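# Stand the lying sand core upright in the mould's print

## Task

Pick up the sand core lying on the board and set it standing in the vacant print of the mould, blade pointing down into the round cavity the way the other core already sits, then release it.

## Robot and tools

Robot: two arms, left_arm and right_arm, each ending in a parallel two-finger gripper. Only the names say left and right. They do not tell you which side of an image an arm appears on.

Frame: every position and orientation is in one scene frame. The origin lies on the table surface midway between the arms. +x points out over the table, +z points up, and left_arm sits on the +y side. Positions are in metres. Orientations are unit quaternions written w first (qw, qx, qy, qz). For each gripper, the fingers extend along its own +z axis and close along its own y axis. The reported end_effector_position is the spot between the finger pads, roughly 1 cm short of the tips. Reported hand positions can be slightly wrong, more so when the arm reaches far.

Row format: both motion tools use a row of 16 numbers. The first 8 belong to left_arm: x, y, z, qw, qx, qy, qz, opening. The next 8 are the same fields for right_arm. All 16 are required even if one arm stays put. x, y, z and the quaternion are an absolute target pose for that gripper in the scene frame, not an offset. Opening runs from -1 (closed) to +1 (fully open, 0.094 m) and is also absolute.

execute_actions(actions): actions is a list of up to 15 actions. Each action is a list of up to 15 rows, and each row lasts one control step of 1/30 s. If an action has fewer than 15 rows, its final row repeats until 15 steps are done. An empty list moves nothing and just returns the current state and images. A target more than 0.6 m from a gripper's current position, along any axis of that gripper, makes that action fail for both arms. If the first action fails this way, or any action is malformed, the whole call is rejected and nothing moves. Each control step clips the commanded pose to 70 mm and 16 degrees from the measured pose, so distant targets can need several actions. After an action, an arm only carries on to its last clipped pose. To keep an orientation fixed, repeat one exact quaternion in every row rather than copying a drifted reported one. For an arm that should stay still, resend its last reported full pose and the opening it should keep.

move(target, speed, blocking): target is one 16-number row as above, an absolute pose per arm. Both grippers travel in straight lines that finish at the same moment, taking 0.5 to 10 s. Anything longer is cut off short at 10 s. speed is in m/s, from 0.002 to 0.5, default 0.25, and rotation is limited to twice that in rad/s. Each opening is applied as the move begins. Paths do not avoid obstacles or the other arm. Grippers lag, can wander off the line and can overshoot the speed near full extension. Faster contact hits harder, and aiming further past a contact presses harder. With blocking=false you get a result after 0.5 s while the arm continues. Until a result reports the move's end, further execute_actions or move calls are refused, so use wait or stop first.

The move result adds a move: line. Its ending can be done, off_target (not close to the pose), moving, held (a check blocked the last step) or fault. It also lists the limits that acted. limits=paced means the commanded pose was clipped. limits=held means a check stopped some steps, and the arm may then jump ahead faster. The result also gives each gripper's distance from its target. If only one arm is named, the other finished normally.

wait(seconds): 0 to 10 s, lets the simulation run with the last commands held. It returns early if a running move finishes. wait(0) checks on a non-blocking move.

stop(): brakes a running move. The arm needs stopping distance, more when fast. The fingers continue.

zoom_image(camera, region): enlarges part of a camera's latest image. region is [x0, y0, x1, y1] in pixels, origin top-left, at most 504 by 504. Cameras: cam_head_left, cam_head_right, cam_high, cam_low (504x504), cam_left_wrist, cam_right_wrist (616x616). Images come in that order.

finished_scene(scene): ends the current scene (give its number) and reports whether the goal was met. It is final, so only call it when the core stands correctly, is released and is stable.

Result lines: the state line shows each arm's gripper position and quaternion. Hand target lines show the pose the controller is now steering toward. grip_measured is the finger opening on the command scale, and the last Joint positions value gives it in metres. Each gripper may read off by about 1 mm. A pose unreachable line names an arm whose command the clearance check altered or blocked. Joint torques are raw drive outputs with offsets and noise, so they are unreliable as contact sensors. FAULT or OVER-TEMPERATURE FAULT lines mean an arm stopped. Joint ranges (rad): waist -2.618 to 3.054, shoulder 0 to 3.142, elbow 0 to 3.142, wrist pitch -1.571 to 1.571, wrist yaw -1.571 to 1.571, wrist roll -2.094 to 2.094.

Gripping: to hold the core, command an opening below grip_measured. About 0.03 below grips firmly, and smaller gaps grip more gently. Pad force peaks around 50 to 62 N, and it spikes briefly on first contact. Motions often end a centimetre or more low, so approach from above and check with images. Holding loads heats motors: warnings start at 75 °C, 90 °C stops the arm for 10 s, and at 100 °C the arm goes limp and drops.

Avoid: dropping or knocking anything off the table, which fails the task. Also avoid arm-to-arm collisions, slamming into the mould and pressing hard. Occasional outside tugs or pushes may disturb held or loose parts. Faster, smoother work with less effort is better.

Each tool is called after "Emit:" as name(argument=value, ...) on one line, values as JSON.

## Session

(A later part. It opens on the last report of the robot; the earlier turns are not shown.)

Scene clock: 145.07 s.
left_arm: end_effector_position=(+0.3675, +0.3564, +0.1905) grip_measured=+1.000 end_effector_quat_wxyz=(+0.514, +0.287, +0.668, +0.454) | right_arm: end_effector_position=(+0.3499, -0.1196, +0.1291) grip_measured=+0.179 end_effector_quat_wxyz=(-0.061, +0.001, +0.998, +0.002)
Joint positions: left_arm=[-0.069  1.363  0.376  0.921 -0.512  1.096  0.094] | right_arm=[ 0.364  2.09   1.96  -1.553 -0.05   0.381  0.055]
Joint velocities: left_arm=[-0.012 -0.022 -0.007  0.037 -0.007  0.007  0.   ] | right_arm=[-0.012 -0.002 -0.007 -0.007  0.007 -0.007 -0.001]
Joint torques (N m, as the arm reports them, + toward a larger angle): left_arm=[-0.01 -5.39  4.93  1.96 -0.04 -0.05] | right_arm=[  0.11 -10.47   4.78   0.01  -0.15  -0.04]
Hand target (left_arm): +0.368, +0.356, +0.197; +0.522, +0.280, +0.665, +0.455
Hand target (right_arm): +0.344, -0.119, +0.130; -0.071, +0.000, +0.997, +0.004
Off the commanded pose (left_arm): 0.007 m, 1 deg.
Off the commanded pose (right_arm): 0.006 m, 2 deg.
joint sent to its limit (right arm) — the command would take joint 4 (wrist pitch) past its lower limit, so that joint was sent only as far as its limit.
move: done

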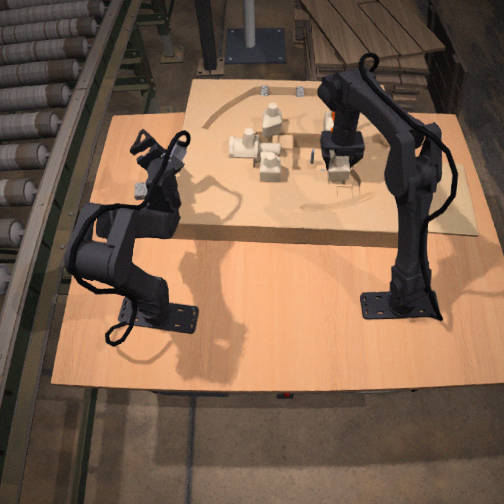

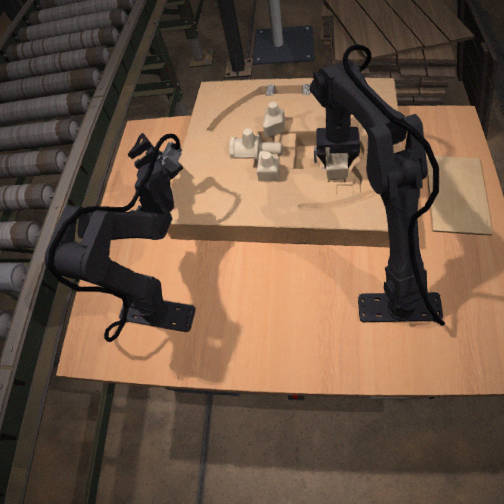

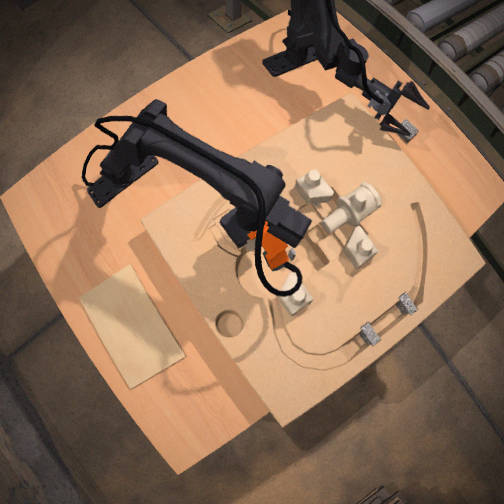

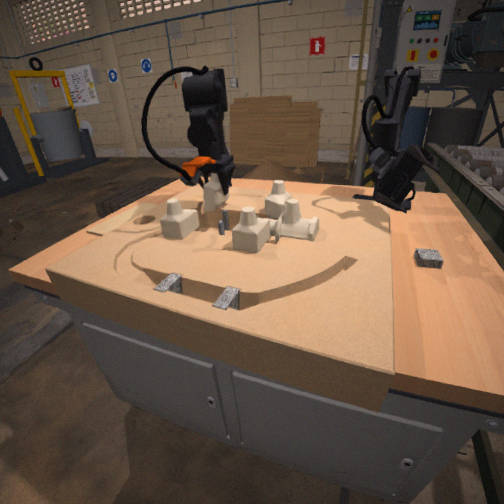

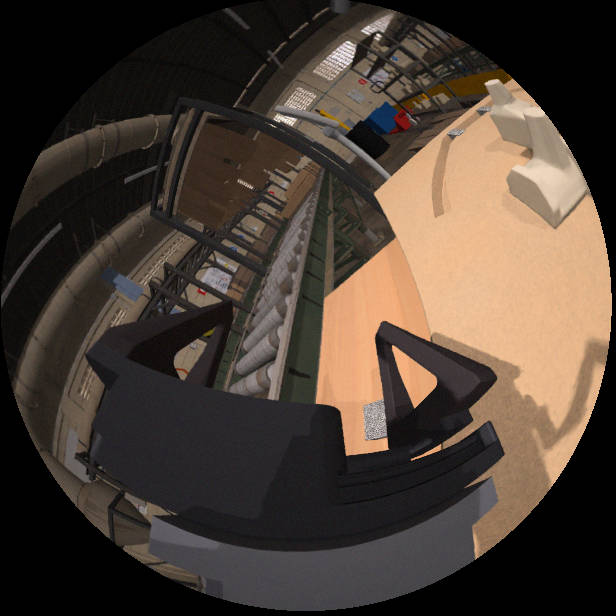

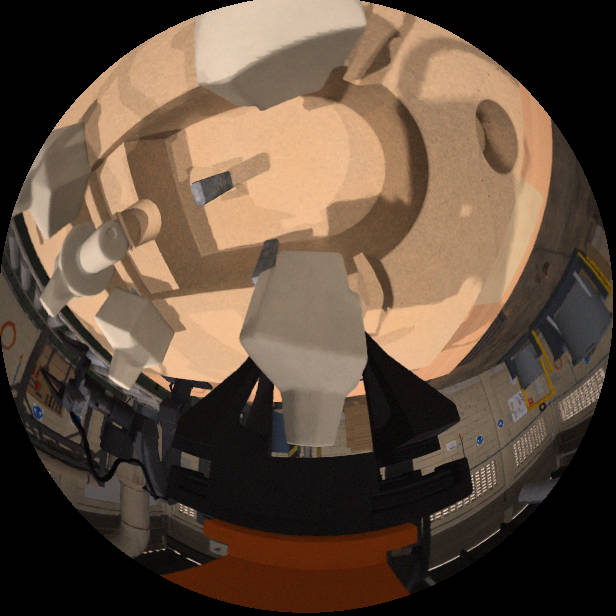

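Emit:
move(target=[0.368,0.356,0.197,0.522,0.28,0.665,0.455,1,0.337,-0.118,0.145,-0.07,0,0.9975,0,0.145], speed=0.02)

Emit:
zoom_image(camera="cam_low", region=[150,140,290,260])

Emit:
zoom_image(camera="cam_head_right", region=[280,110,400,210])

Scene clock: 149.70 s.
left_arm: end_effector_position=(+0.3675, +0.3564, +0.1905) grip_measured=+1.000 end_effector_quat_wxyz=(+0.514, +0.287, +0.668, +0.454) | right_arm: end_effector_position=(+0.3437, -0.1196, +0.1280) grip_measured=+0.179 end_effector_quat_wxyz=(-0.066, -0.000, +0.998, -0.001)
Joint positions: left_arm=[-0.069  1.363  0.376  0.921 -0.512  1.096  0.094] | right_arm=[ 0.371  2.077  1.935 -1.553 -0.049  0.384  0.055]
Joint velocities: left_arm=[ 0.002 -0.022 -0.002  0.022 -0.007 -0.007  0.   ] | right_arm=[ 0.002 -0.007  0.007  0.022 -0.081  0.022  0.   ]
Joint torques (N m, as the arm reports them, + toward a larger angle): left_arm=[-0.11 -5.56  4.85  1.95 -0.05 -0.06] | right_arm=[  0.55 -13.77   5.    -0.02  -0.09   0.04]
Hand target (left_arm): +0.368, +0.356, +0.197; +0.522, +0.280, +0.665, +0.455
Hand target (right_arm): +0.337, -0.118, +0.144; -0.054, +0.000, +0.999, +0.007
Off the commanded pose (left_arm): 0.007 m, 1 deg.
Off the commanded pose (right_arm): 0.018 m, 0 deg.
joint sent to its limit (right arm) — the command would take joint 4 (wrist pitch) past its lower limit, so that joint was sent only as far as its limit.
move: off_target (right_arm)

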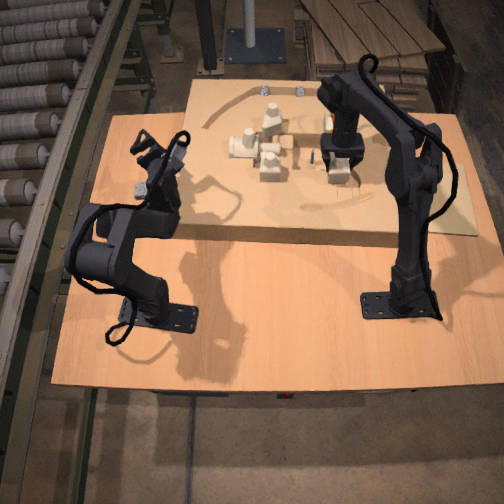

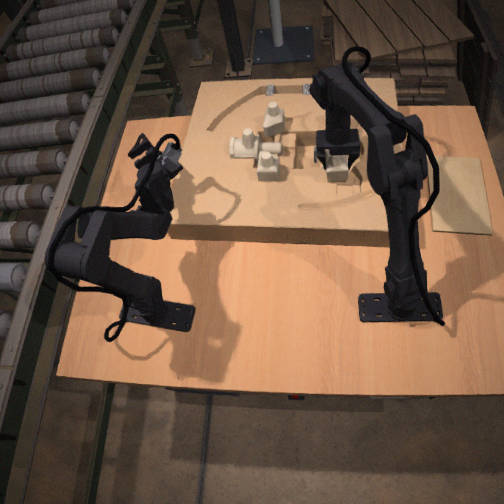

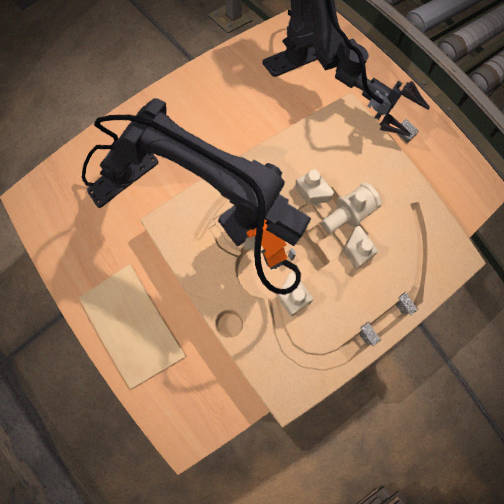

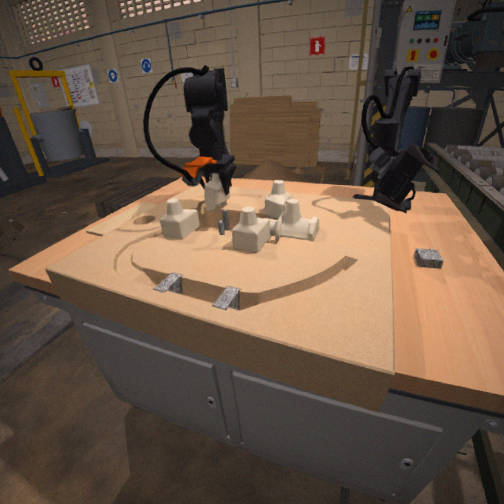

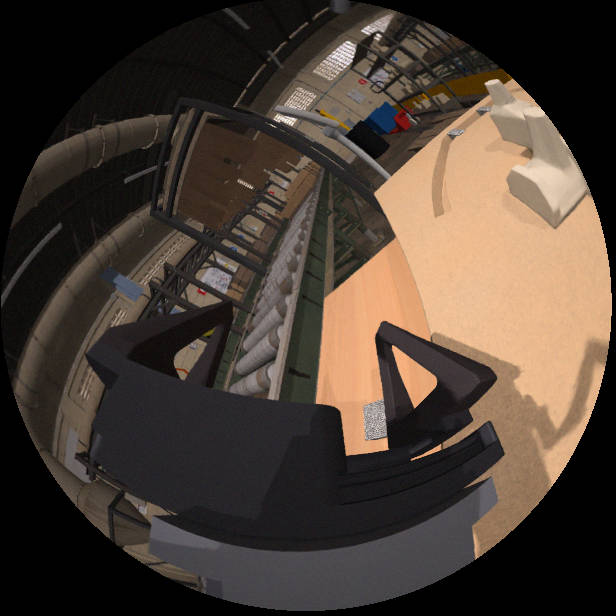

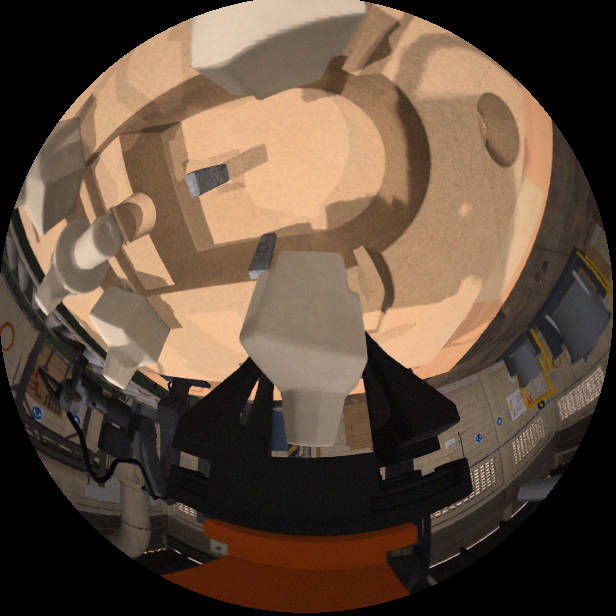

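Region (150, 140, 290, 260) of cam_low's 504x504 image, scaled by 3.600, with more detail than that image has; it fills the top 432 rows of this view, and the rest is white.

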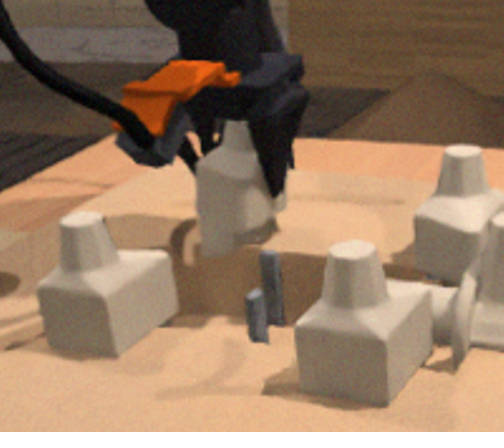

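Region (280, 110, 400, 210) of cam_head_right's 504x504 image, scaled by 4.200, with more detail than that image has.

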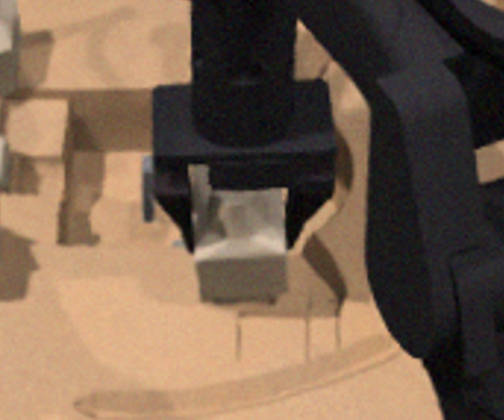

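Emit:
move(target=[0.368,0.356,0.197,0.522,0.28,0.665,0.455,1,0.341,-0.119,0.122,-0.09,0,0.996,0,0.145], speed=0.02)

Emit:
zoom_image(camera="cam_low", region=[150,140,290,260])

Scene clock: 153.20 s.
left_arm: end_effector_position=(+0.3675, +0.3564, +0.1905) grip_measured=+1.000 end_effector_quat_wxyz=(+0.514, +0.287, +0.668, +0.454) | right_arm: end_effector_position=(+0.3437, -0.1196, +0.1273) grip_measured=+0.179 end_effector_quat_wxyz=(-0.067, +0.000, +0.998, -0.001)
Joint positions: left_arm=[-0.069  1.363  0.376  0.921 -0.512  1.096  0.094] | right_arm=[ 0.371  2.079  1.935 -1.553 -0.049  0.385  0.055]
Joint velocities: left_arm=[-0.012  0.007 -0.002  0.081  0.066 -0.037  0.   ] | right_arm=[-0.002  0.002 -0.007 -0.022  0.007  0.022  0.001]
Joint torques (N m, as the arm reports them, + toward a larger angle): left_arm=[-0.08 -5.42  4.97  1.98 -0.02 -0.06] | right_arm=[-0.44 -8.36  5.59 -0.02 -0.24 -0.09]
Hand target (left_arm): +0.368, +0.356, +0.197; +0.522, +0.280, +0.665, +0.455
Hand target (right_arm): +0.341, -0.119, +0.122; -0.085, +0.001, +0.996, +0.002
Off the commanded pose (left_arm): 0.007 m, 1 deg.
Off the commanded pose (right_arm): 0.006 m, 3 deg.
joint sent to its limit (right arm) — the command would take joint 4 (wrist pitch) past its lower limit, so that joint was sent only as far as its limit.
move: off_target (right_arm)

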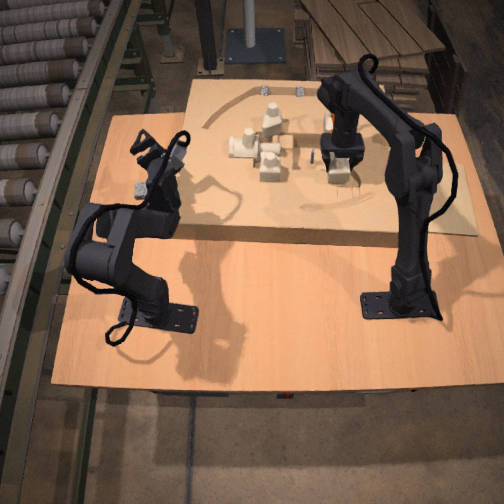

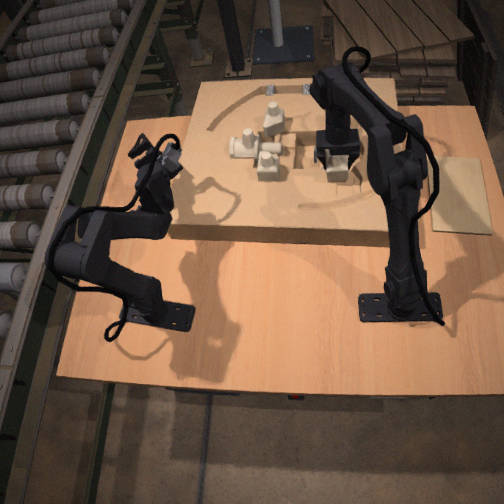

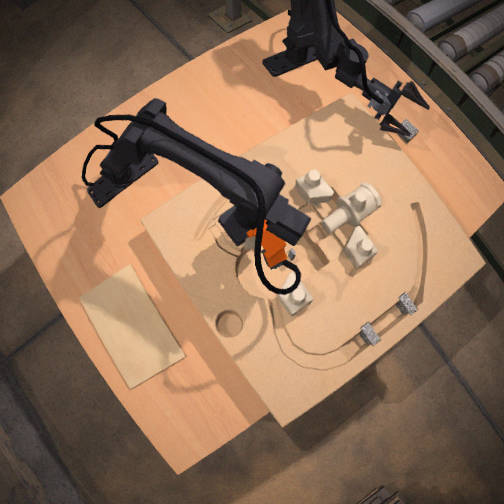

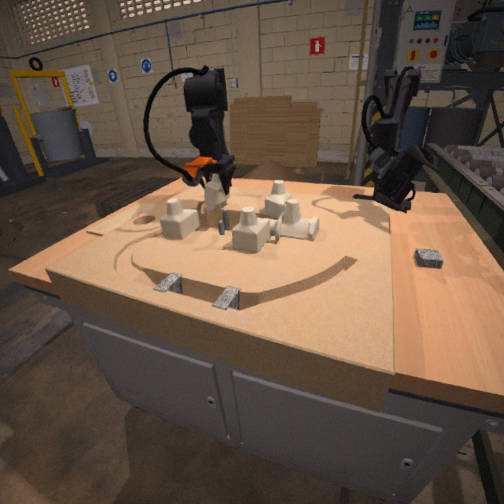

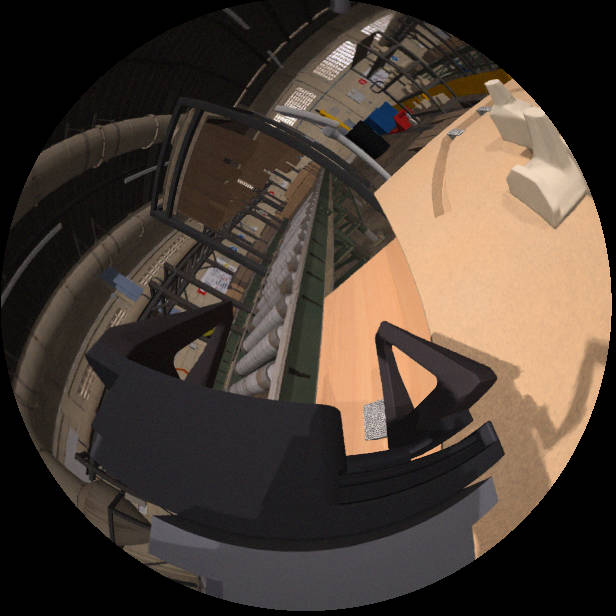

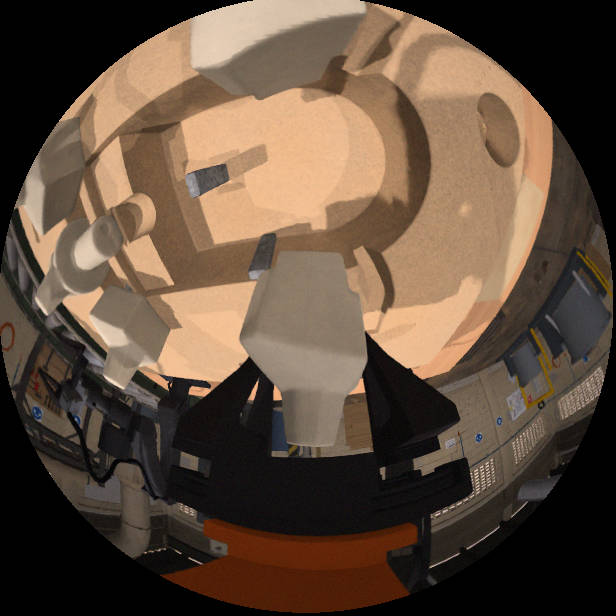

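Region (150, 140, 290, 260) of cam_low's 504x504 image, scaled by 3.600, with more detail than that image has; it fills the top 432 rows of this view, and the rest is white.

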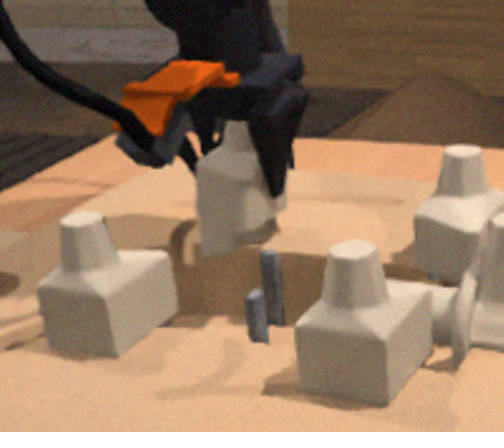

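Emit:
zoom_image(camera="cam_head_left", region=[300,140,380,200])

Emit:
zoom_image(camera="cam_high", region=[200,200,320,320])

Emit:
zoom_image(camera="cam_low", region=[190,175,250,225])

Region (300, 140, 380, 200) of cam_head_left's 504x504 image, scaled by 6.300, with more detail than that image has; it fills the top 378 rows of this view, and the rest is white.

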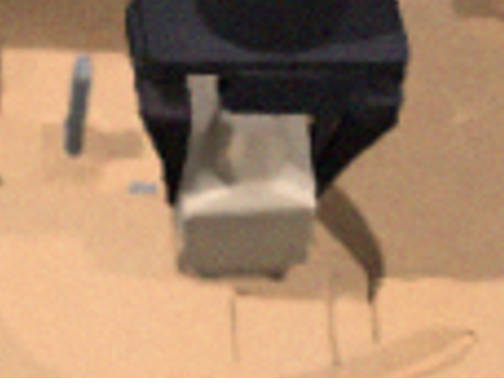

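Region (200, 200, 320, 320) of cam_high's 504x504 image, scaled by 4.200, with more detail than that image has.

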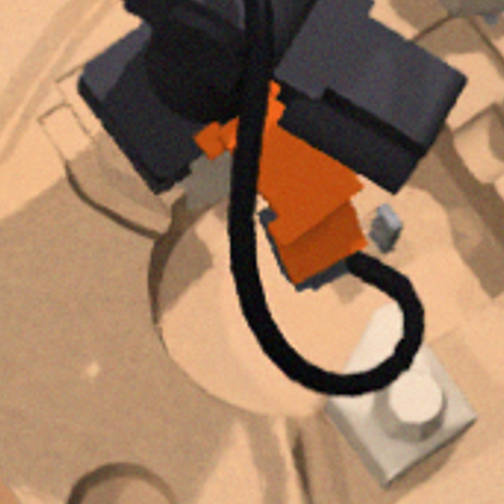

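Region (190, 175, 250, 225) of cam_low's 504x504 image, scaled by 8.400, with more detail than that image has.

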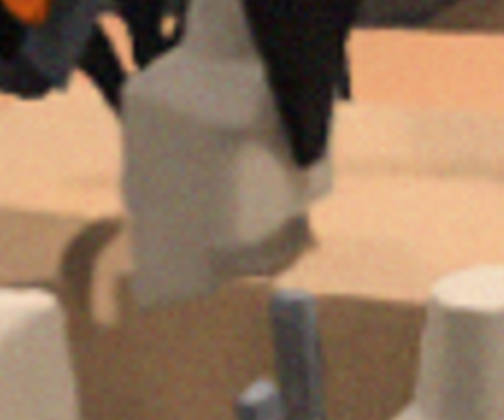

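Emit:
move(target=[0.368,0.356,0.197,0.522,0.28,0.665,0.455,1,0.340,-0.112,0.14,-0.07,0,0.9975,0,0.145], speed=0.02)

Emit:
zoom_image(camera="cam_head_left", region=[300,140,380,200])

Scene clock: 166.77 s.
left_arm: end_effector_position=(+0.3675, +0.3564, +0.1905) grip_measured=+1.000 end_effector_quat_wxyz=(+0.514, +0.287, +0.668, +0.454) | right_arm: end_effector_position=(+0.3434, -0.1191, +0.1272) grip_measured=+0.179 end_effector_quat_wxyz=(-0.066, +0.001, +0.998, -0.005)
Joint positions: left_arm=[-0.069  1.363  0.376  0.921 -0.512  1.096  0.094] | right_arm=[ 0.377  2.079  1.935 -1.553 -0.041  0.393  0.055]
Joint velocities: left_arm=[-0.017  0.007 -0.012 -0.022 -0.081 -0.007  0.   ] | right_arm=[-0.002 -0.007  0.002  0.051  0.007 -0.037 -0.   ]
Joint torques (N m, as the arm reports them, + toward a larger angle): left_arm=[-0.1  -5.45  4.87  1.95 -0.05 -0.07] | right_arm=[  1.03 -11.83   6.38  -0.02  -0.22   0.09]
Hand target (left_arm): +0.368, +0.356, +0.197; +0.522, +0.280, +0.665, +0.455
Hand target (right_arm): +0.340, -0.112, +0.139; -0.057, -0.000, +0.998, +0.006
Off the commanded pose (left_arm): 0.007 m, 1 deg.
Off the commanded pose (right_arm): 0.015 m, 1 deg.
joint sent to its limit (right arm) — the command would take joint 4 (wrist pitch) past its lower limit, so that joint was sent only as far as its limit.
move: off_target (right_arm)

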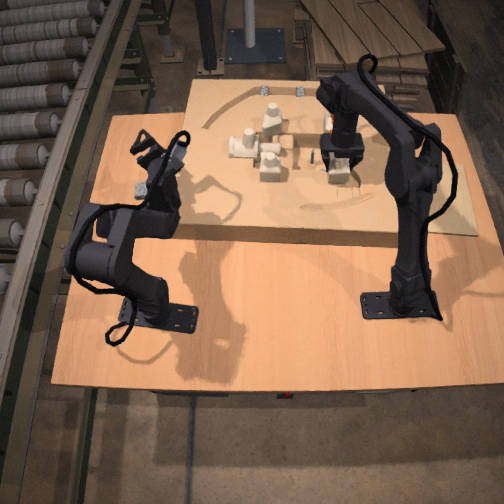

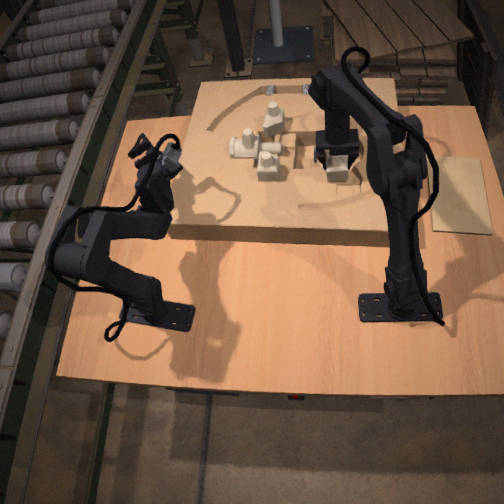

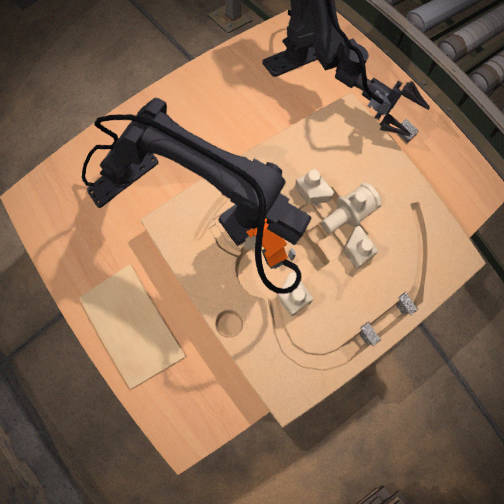

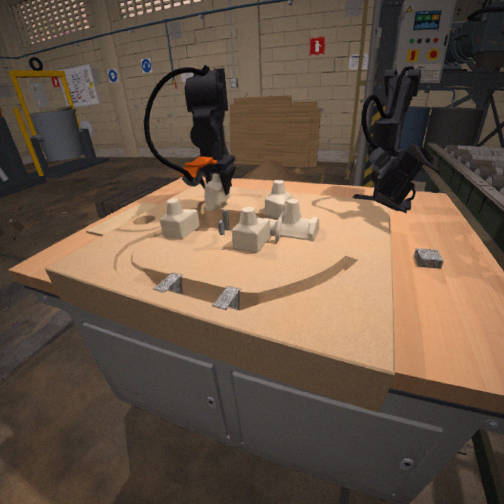

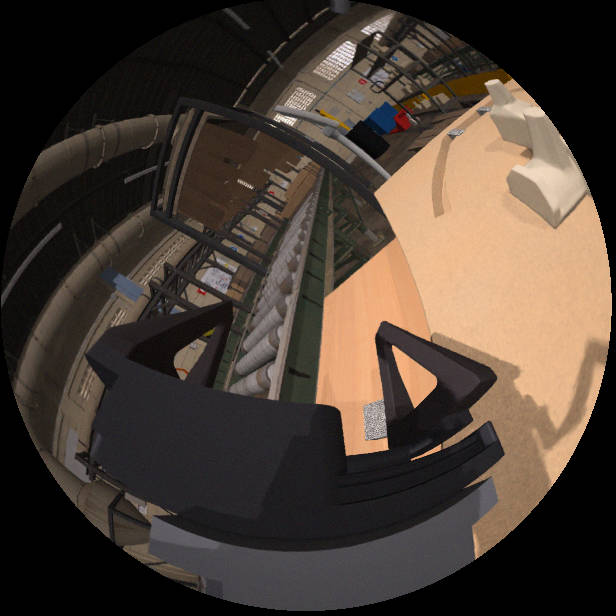

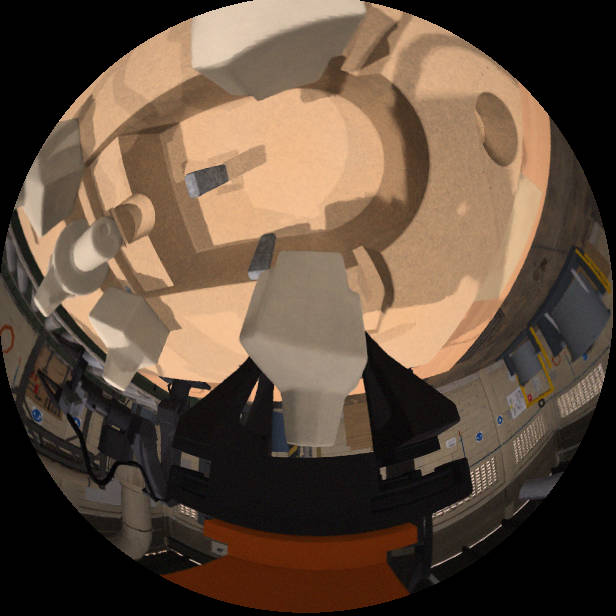

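Region (300, 140, 380, 200) of cam_head_left's 504x504 image, scaled by 6.300, with more detail than that image has; it fills the top 378 rows of this view, and the rest is white.

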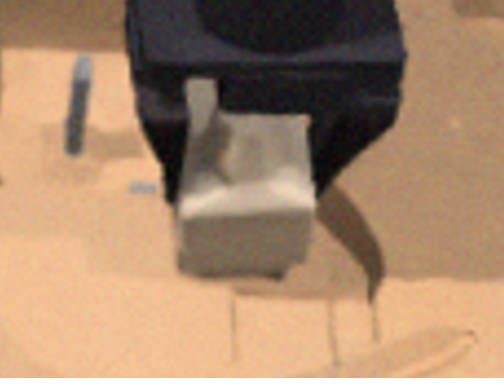

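Emit:
move(target=[0.368,0.356,0.197,0.522,0.28,0.665,0.455,1,0.341,-0.112,0.15,-0.06,0,0.998,0,0.145], speed=0.02)

Emit:
zoom_image(camera="cam_head_left", region=[300,140,380,200])

Emit:
zoom_image(camera="cam_low", region=[190,175,250,225])

Scene clock: 171.83 s.
left_arm: end_effector_position=(+0.3675, +0.3564, +0.1905) grip_measured=+1.000 end_effector_quat_wxyz=(+0.514, +0.287, +0.668, +0.454) | right_arm: end_effector_position=(+0.3433, -0.1186, +0.1277) grip_measured=+0.179 end_effector_quat_wxyz=(-0.064, +0.002, +0.998, -0.007)
Joint positions: left_arm=[-0.069  1.363  0.376  0.921 -0.512  1.096  0.094] | right_arm=[ 0.38   2.077  1.935 -1.552 -0.037  0.398  0.055]
Joint velocities: left_arm=[ 0.002 -0.007  0.002  0.051  0.022 -0.037  0.   ] | right_arm=[-0.017  0.007 -0.022 -0.051 -0.037 -0.007  0.   ]
Joint torques (N m, as the arm reports them, + toward a larger angle): left_arm=[-0.06 -5.35  4.95  1.96 -0.05 -0.07] | right_arm=[  0.97 -13.64   6.79  -0.01  -0.15   0.04]
Hand target (left_arm): +0.368, +0.356, +0.197; +0.522, +0.280, +0.665, +0.455
Hand target (right_arm): +0.341, -0.112, +0.149; -0.042, -0.000, +0.999, +0.008
Off the commanded pose (left_arm): 0.007 m, 1 deg.
Off the commanded pose (right_arm): 0.023 m, 1 deg.
joint sent to its limit (right arm) — the command would take joint 4 (wrist pitch) past its lower limit, so that joint was sent only as far as its limit.
move: off_target (right_arm)

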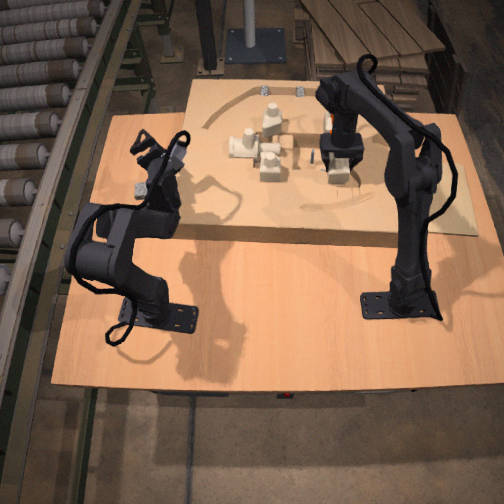

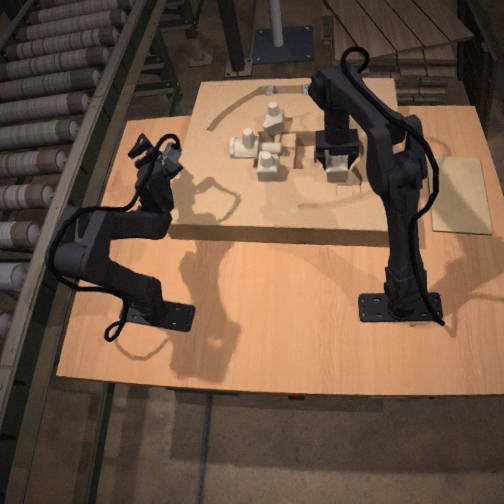

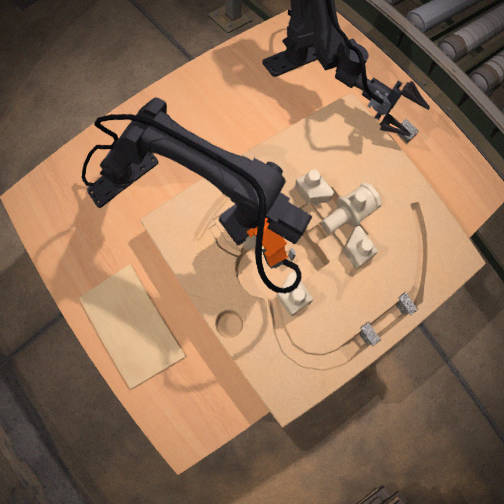

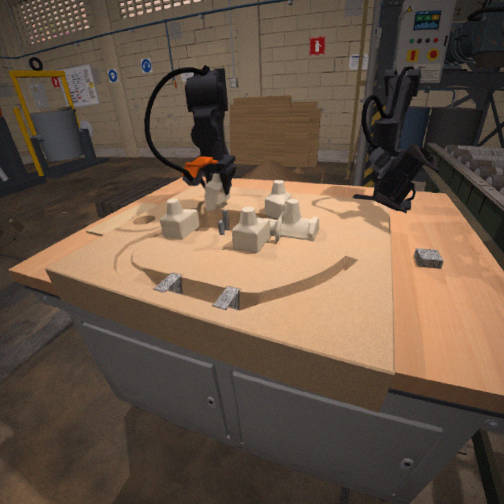

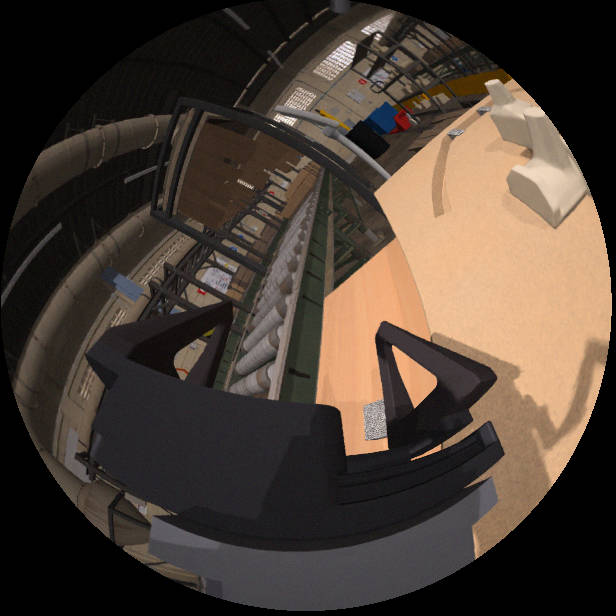

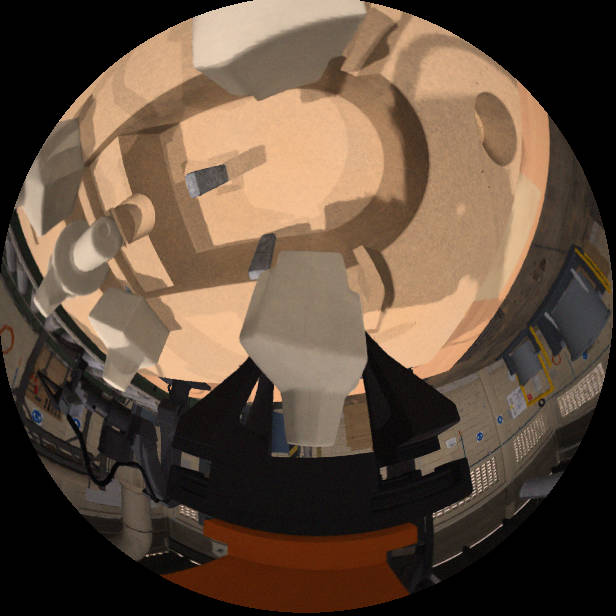

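Region (300, 140, 380, 200) of cam_head_left's 504x504 image, scaled by 6.300, with more detail than that image has; it fills the top 378 rows of this view, and the rest is white.

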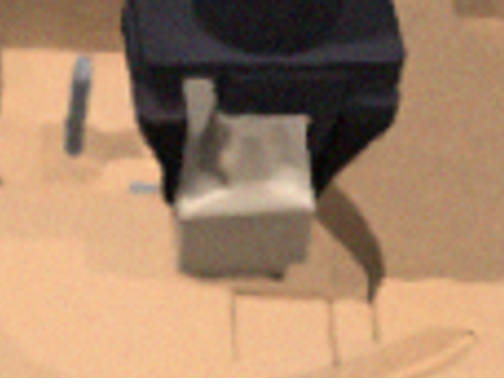

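Region (190, 175, 250, 225) of cam_low's 504x504 image, scaled by 8.400, with more detail than that image has.

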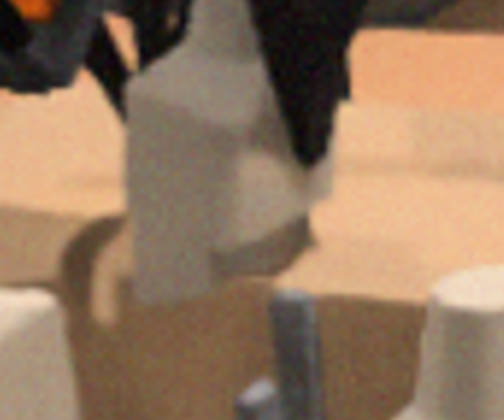

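Emit:
move(target=[0.368,0.356,0.197,0.522,0.28,0.665,0.455,1,0.348,-0.124,0.135,-0.075,0,0.997,0,0.145], speed=0.02)

Emit:
move(target=[0.368,0.356,0.197,0.522,0.28,0.665,0.455,1,0.346,-0.124,0.118,-0.09,0,0.996,0,0.145], speed=0.02)

Emit:
zoom_image(camera="cam_low", region=[190,175,250,225])

Scene clock: 176.97 s.
left_arm: end_effector_position=(+0.3675, +0.3564, +0.1905) grip_measured=+1.000 end_effector_quat_wxyz=(+0.514, +0.287, +0.668, +0.454) | right_arm: end_effector_position=(+0.3440, -0.1200, +0.1279) grip_measured=+0.179 end_effector_quat_wxyz=(-0.068, +0.001, +0.998, +0.005)
Joint positions: left_arm=[-0.069  1.363  0.376  0.921 -0.512  1.096  0.094] | right_arm=[ 0.364  2.077  1.935 -1.552 -0.06   0.379  0.055]
Joint velocities: left_arm=[-0.012  0.002  0.007 -0.037  0.007 -0.022  0.   ] | right_arm=[ 0.017  0.002  0.007 -0.037  0.022 -0.022 -0.001]
Joint torques (N m, as the arm reports them, + toward a larger angle): left_arm=[-0.03 -5.35  4.83  1.95 -0.04 -0.05] | right_arm=[ -1.02 -10.13   7.07   0.     0.01  -0.14]
Hand target (left_arm): +0.368, +0.356, +0.197; +0.522, +0.280, +0.665, +0.455
Hand target (right_arm): +0.348, -0.124, +0.135; -0.062, +0.000, +0.998, +0.006
Off the commanded pose (left_arm): 0.007 m, 1 deg.
Off the commanded pose (right_arm): 0.009 m, 1 deg.
joint sent to its limit (right arm) — the command would take joint 4 (wrist pitch) past its lower limit, so that joint was sent only as far as its limit.
move: done

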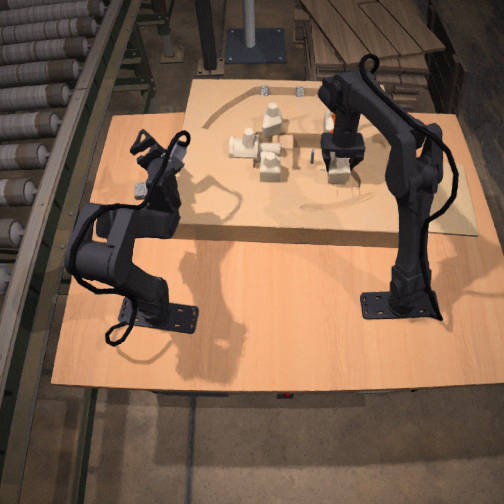

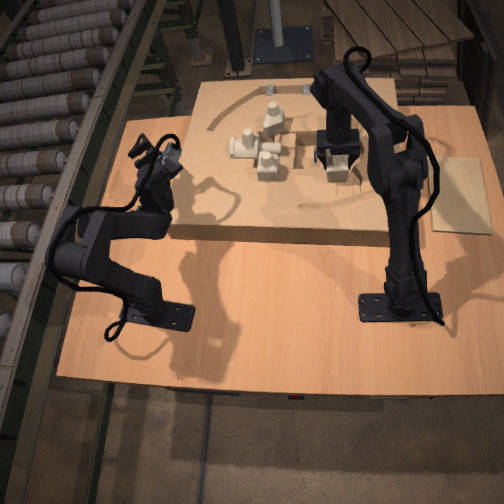

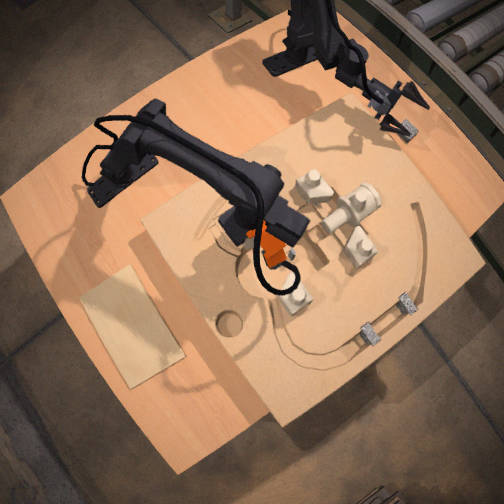

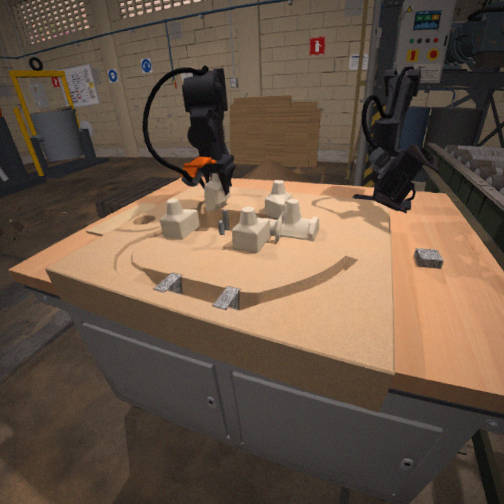

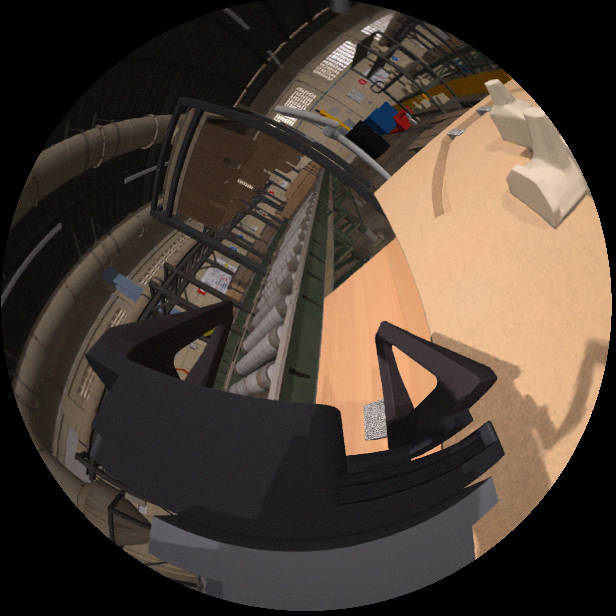

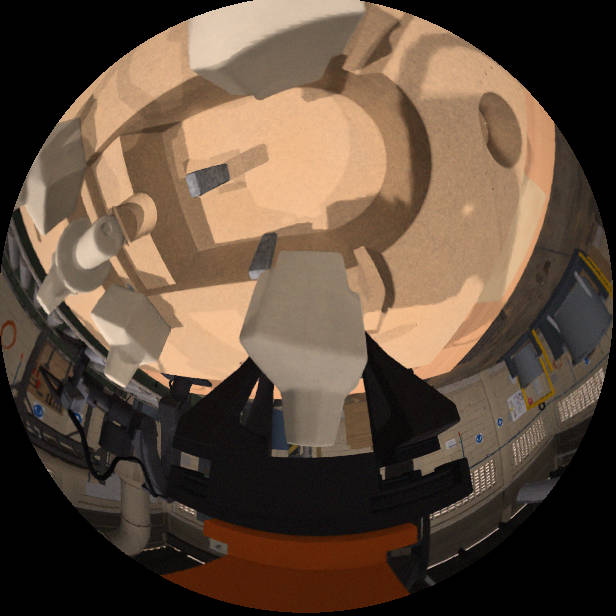

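Scene clock: 178.30 s.
left_arm: end_effector_position=(+0.3675, +0.3564, +0.1905) grip_measured=+1.000 end_effector_quat_wxyz=(+0.514, +0.287, +0.668, +0.454) | right_arm: end_effector_position=(+0.3440, -0.1201, +0.1269) grip_measured=+0.179 end_effector_quat_wxyz=(-0.071, -0.000, +0.997, +0.007)
Joint positions: left_arm=[-0.069  1.363  0.376  0.921 -0.512  1.096  0.094] | right_arm=[ 0.362  2.08   1.935 -1.553 -0.065  0.374  0.055]
Joint velocities: left_arm=[-0.027  0.002 -0.017 -0.022 -0.051 -0.007  0.   ] | right_arm=[ 0.002  0.002  0.007  0.022  0.022 -0.007 -0.002]
Joint torques (N m, as the arm reports them, + toward a larger angle): left_arm=[-0.11 -5.45  4.83  1.96 -0.03 -0.05] | right_arm=[-1.04 -7.09  6.33 -0.01 -0.05 -0.14]
Hand target (left_arm): +0.368, +0.356, +0.197; +0.522, +0.280, +0.665, +0.455
Hand target (right_arm): +0.346, -0.124, +0.118; -0.088, +0.000, +0.996, +0.001
Off the commanded pose (left_arm): 0.007 m, 1 deg.
Off the commanded pose (right_arm): 0.010 m, 2 deg.
joint sent to its limit (right arm) — the command would take joint 4 (wrist pitch) past its lower limit, so that joint was sent only as far as its limit.
move: done

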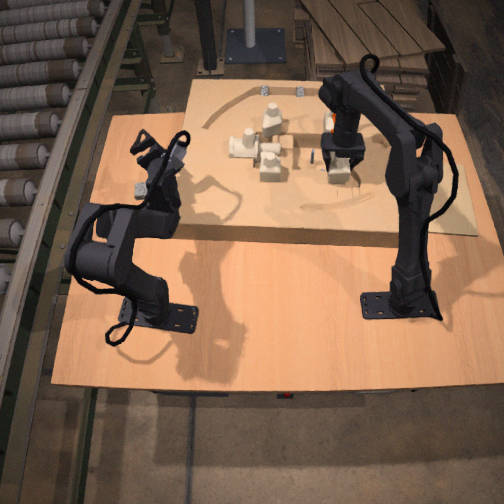

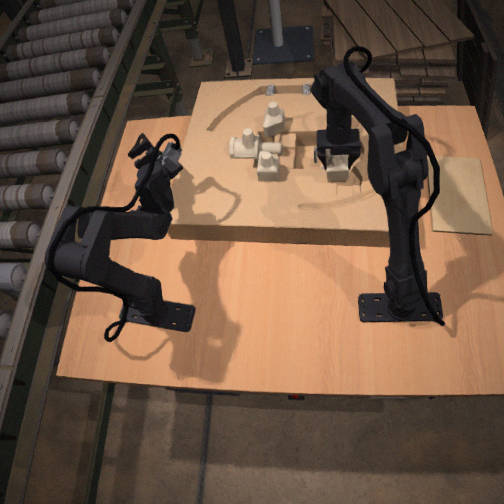

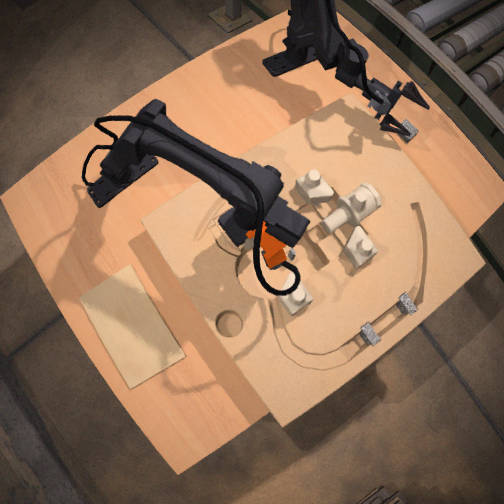

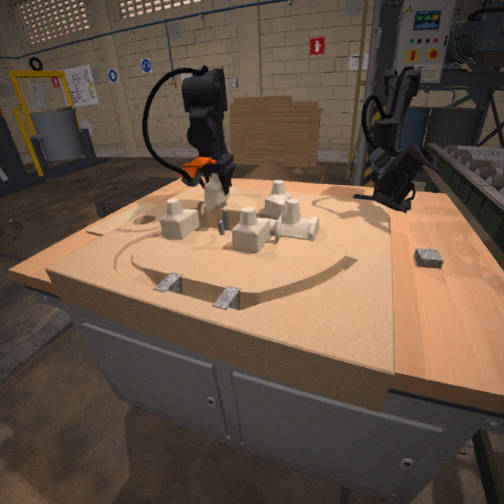

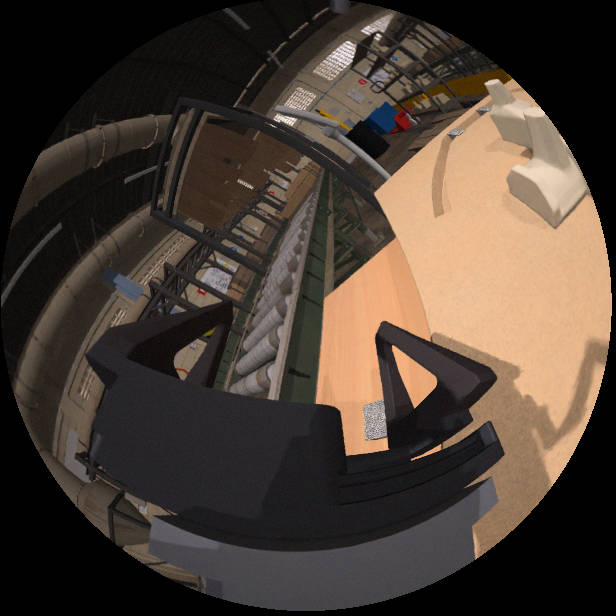

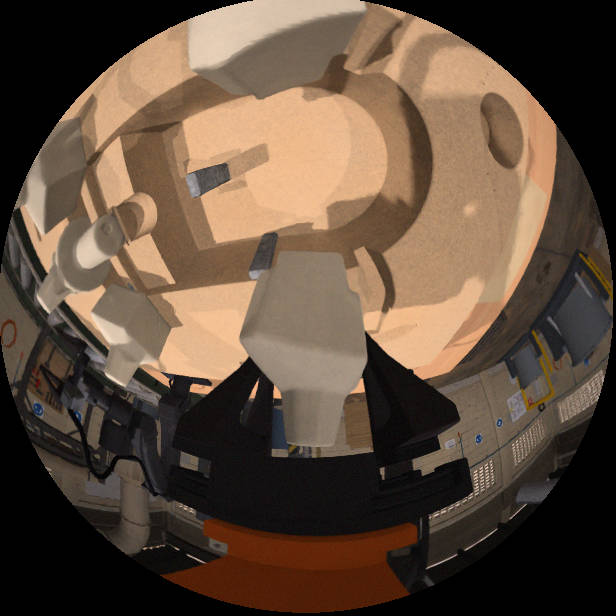

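Region (190, 175, 250, 225) of cam_low's 504x504 image, scaled by 8.400, with more detail than that image has.

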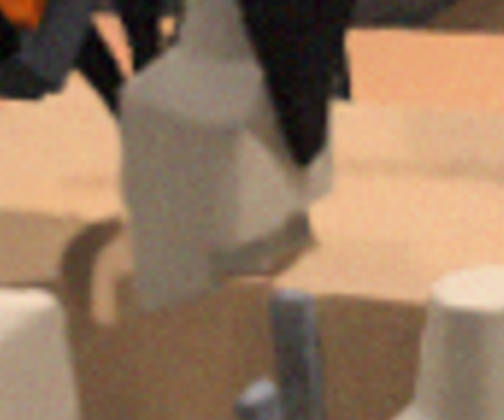

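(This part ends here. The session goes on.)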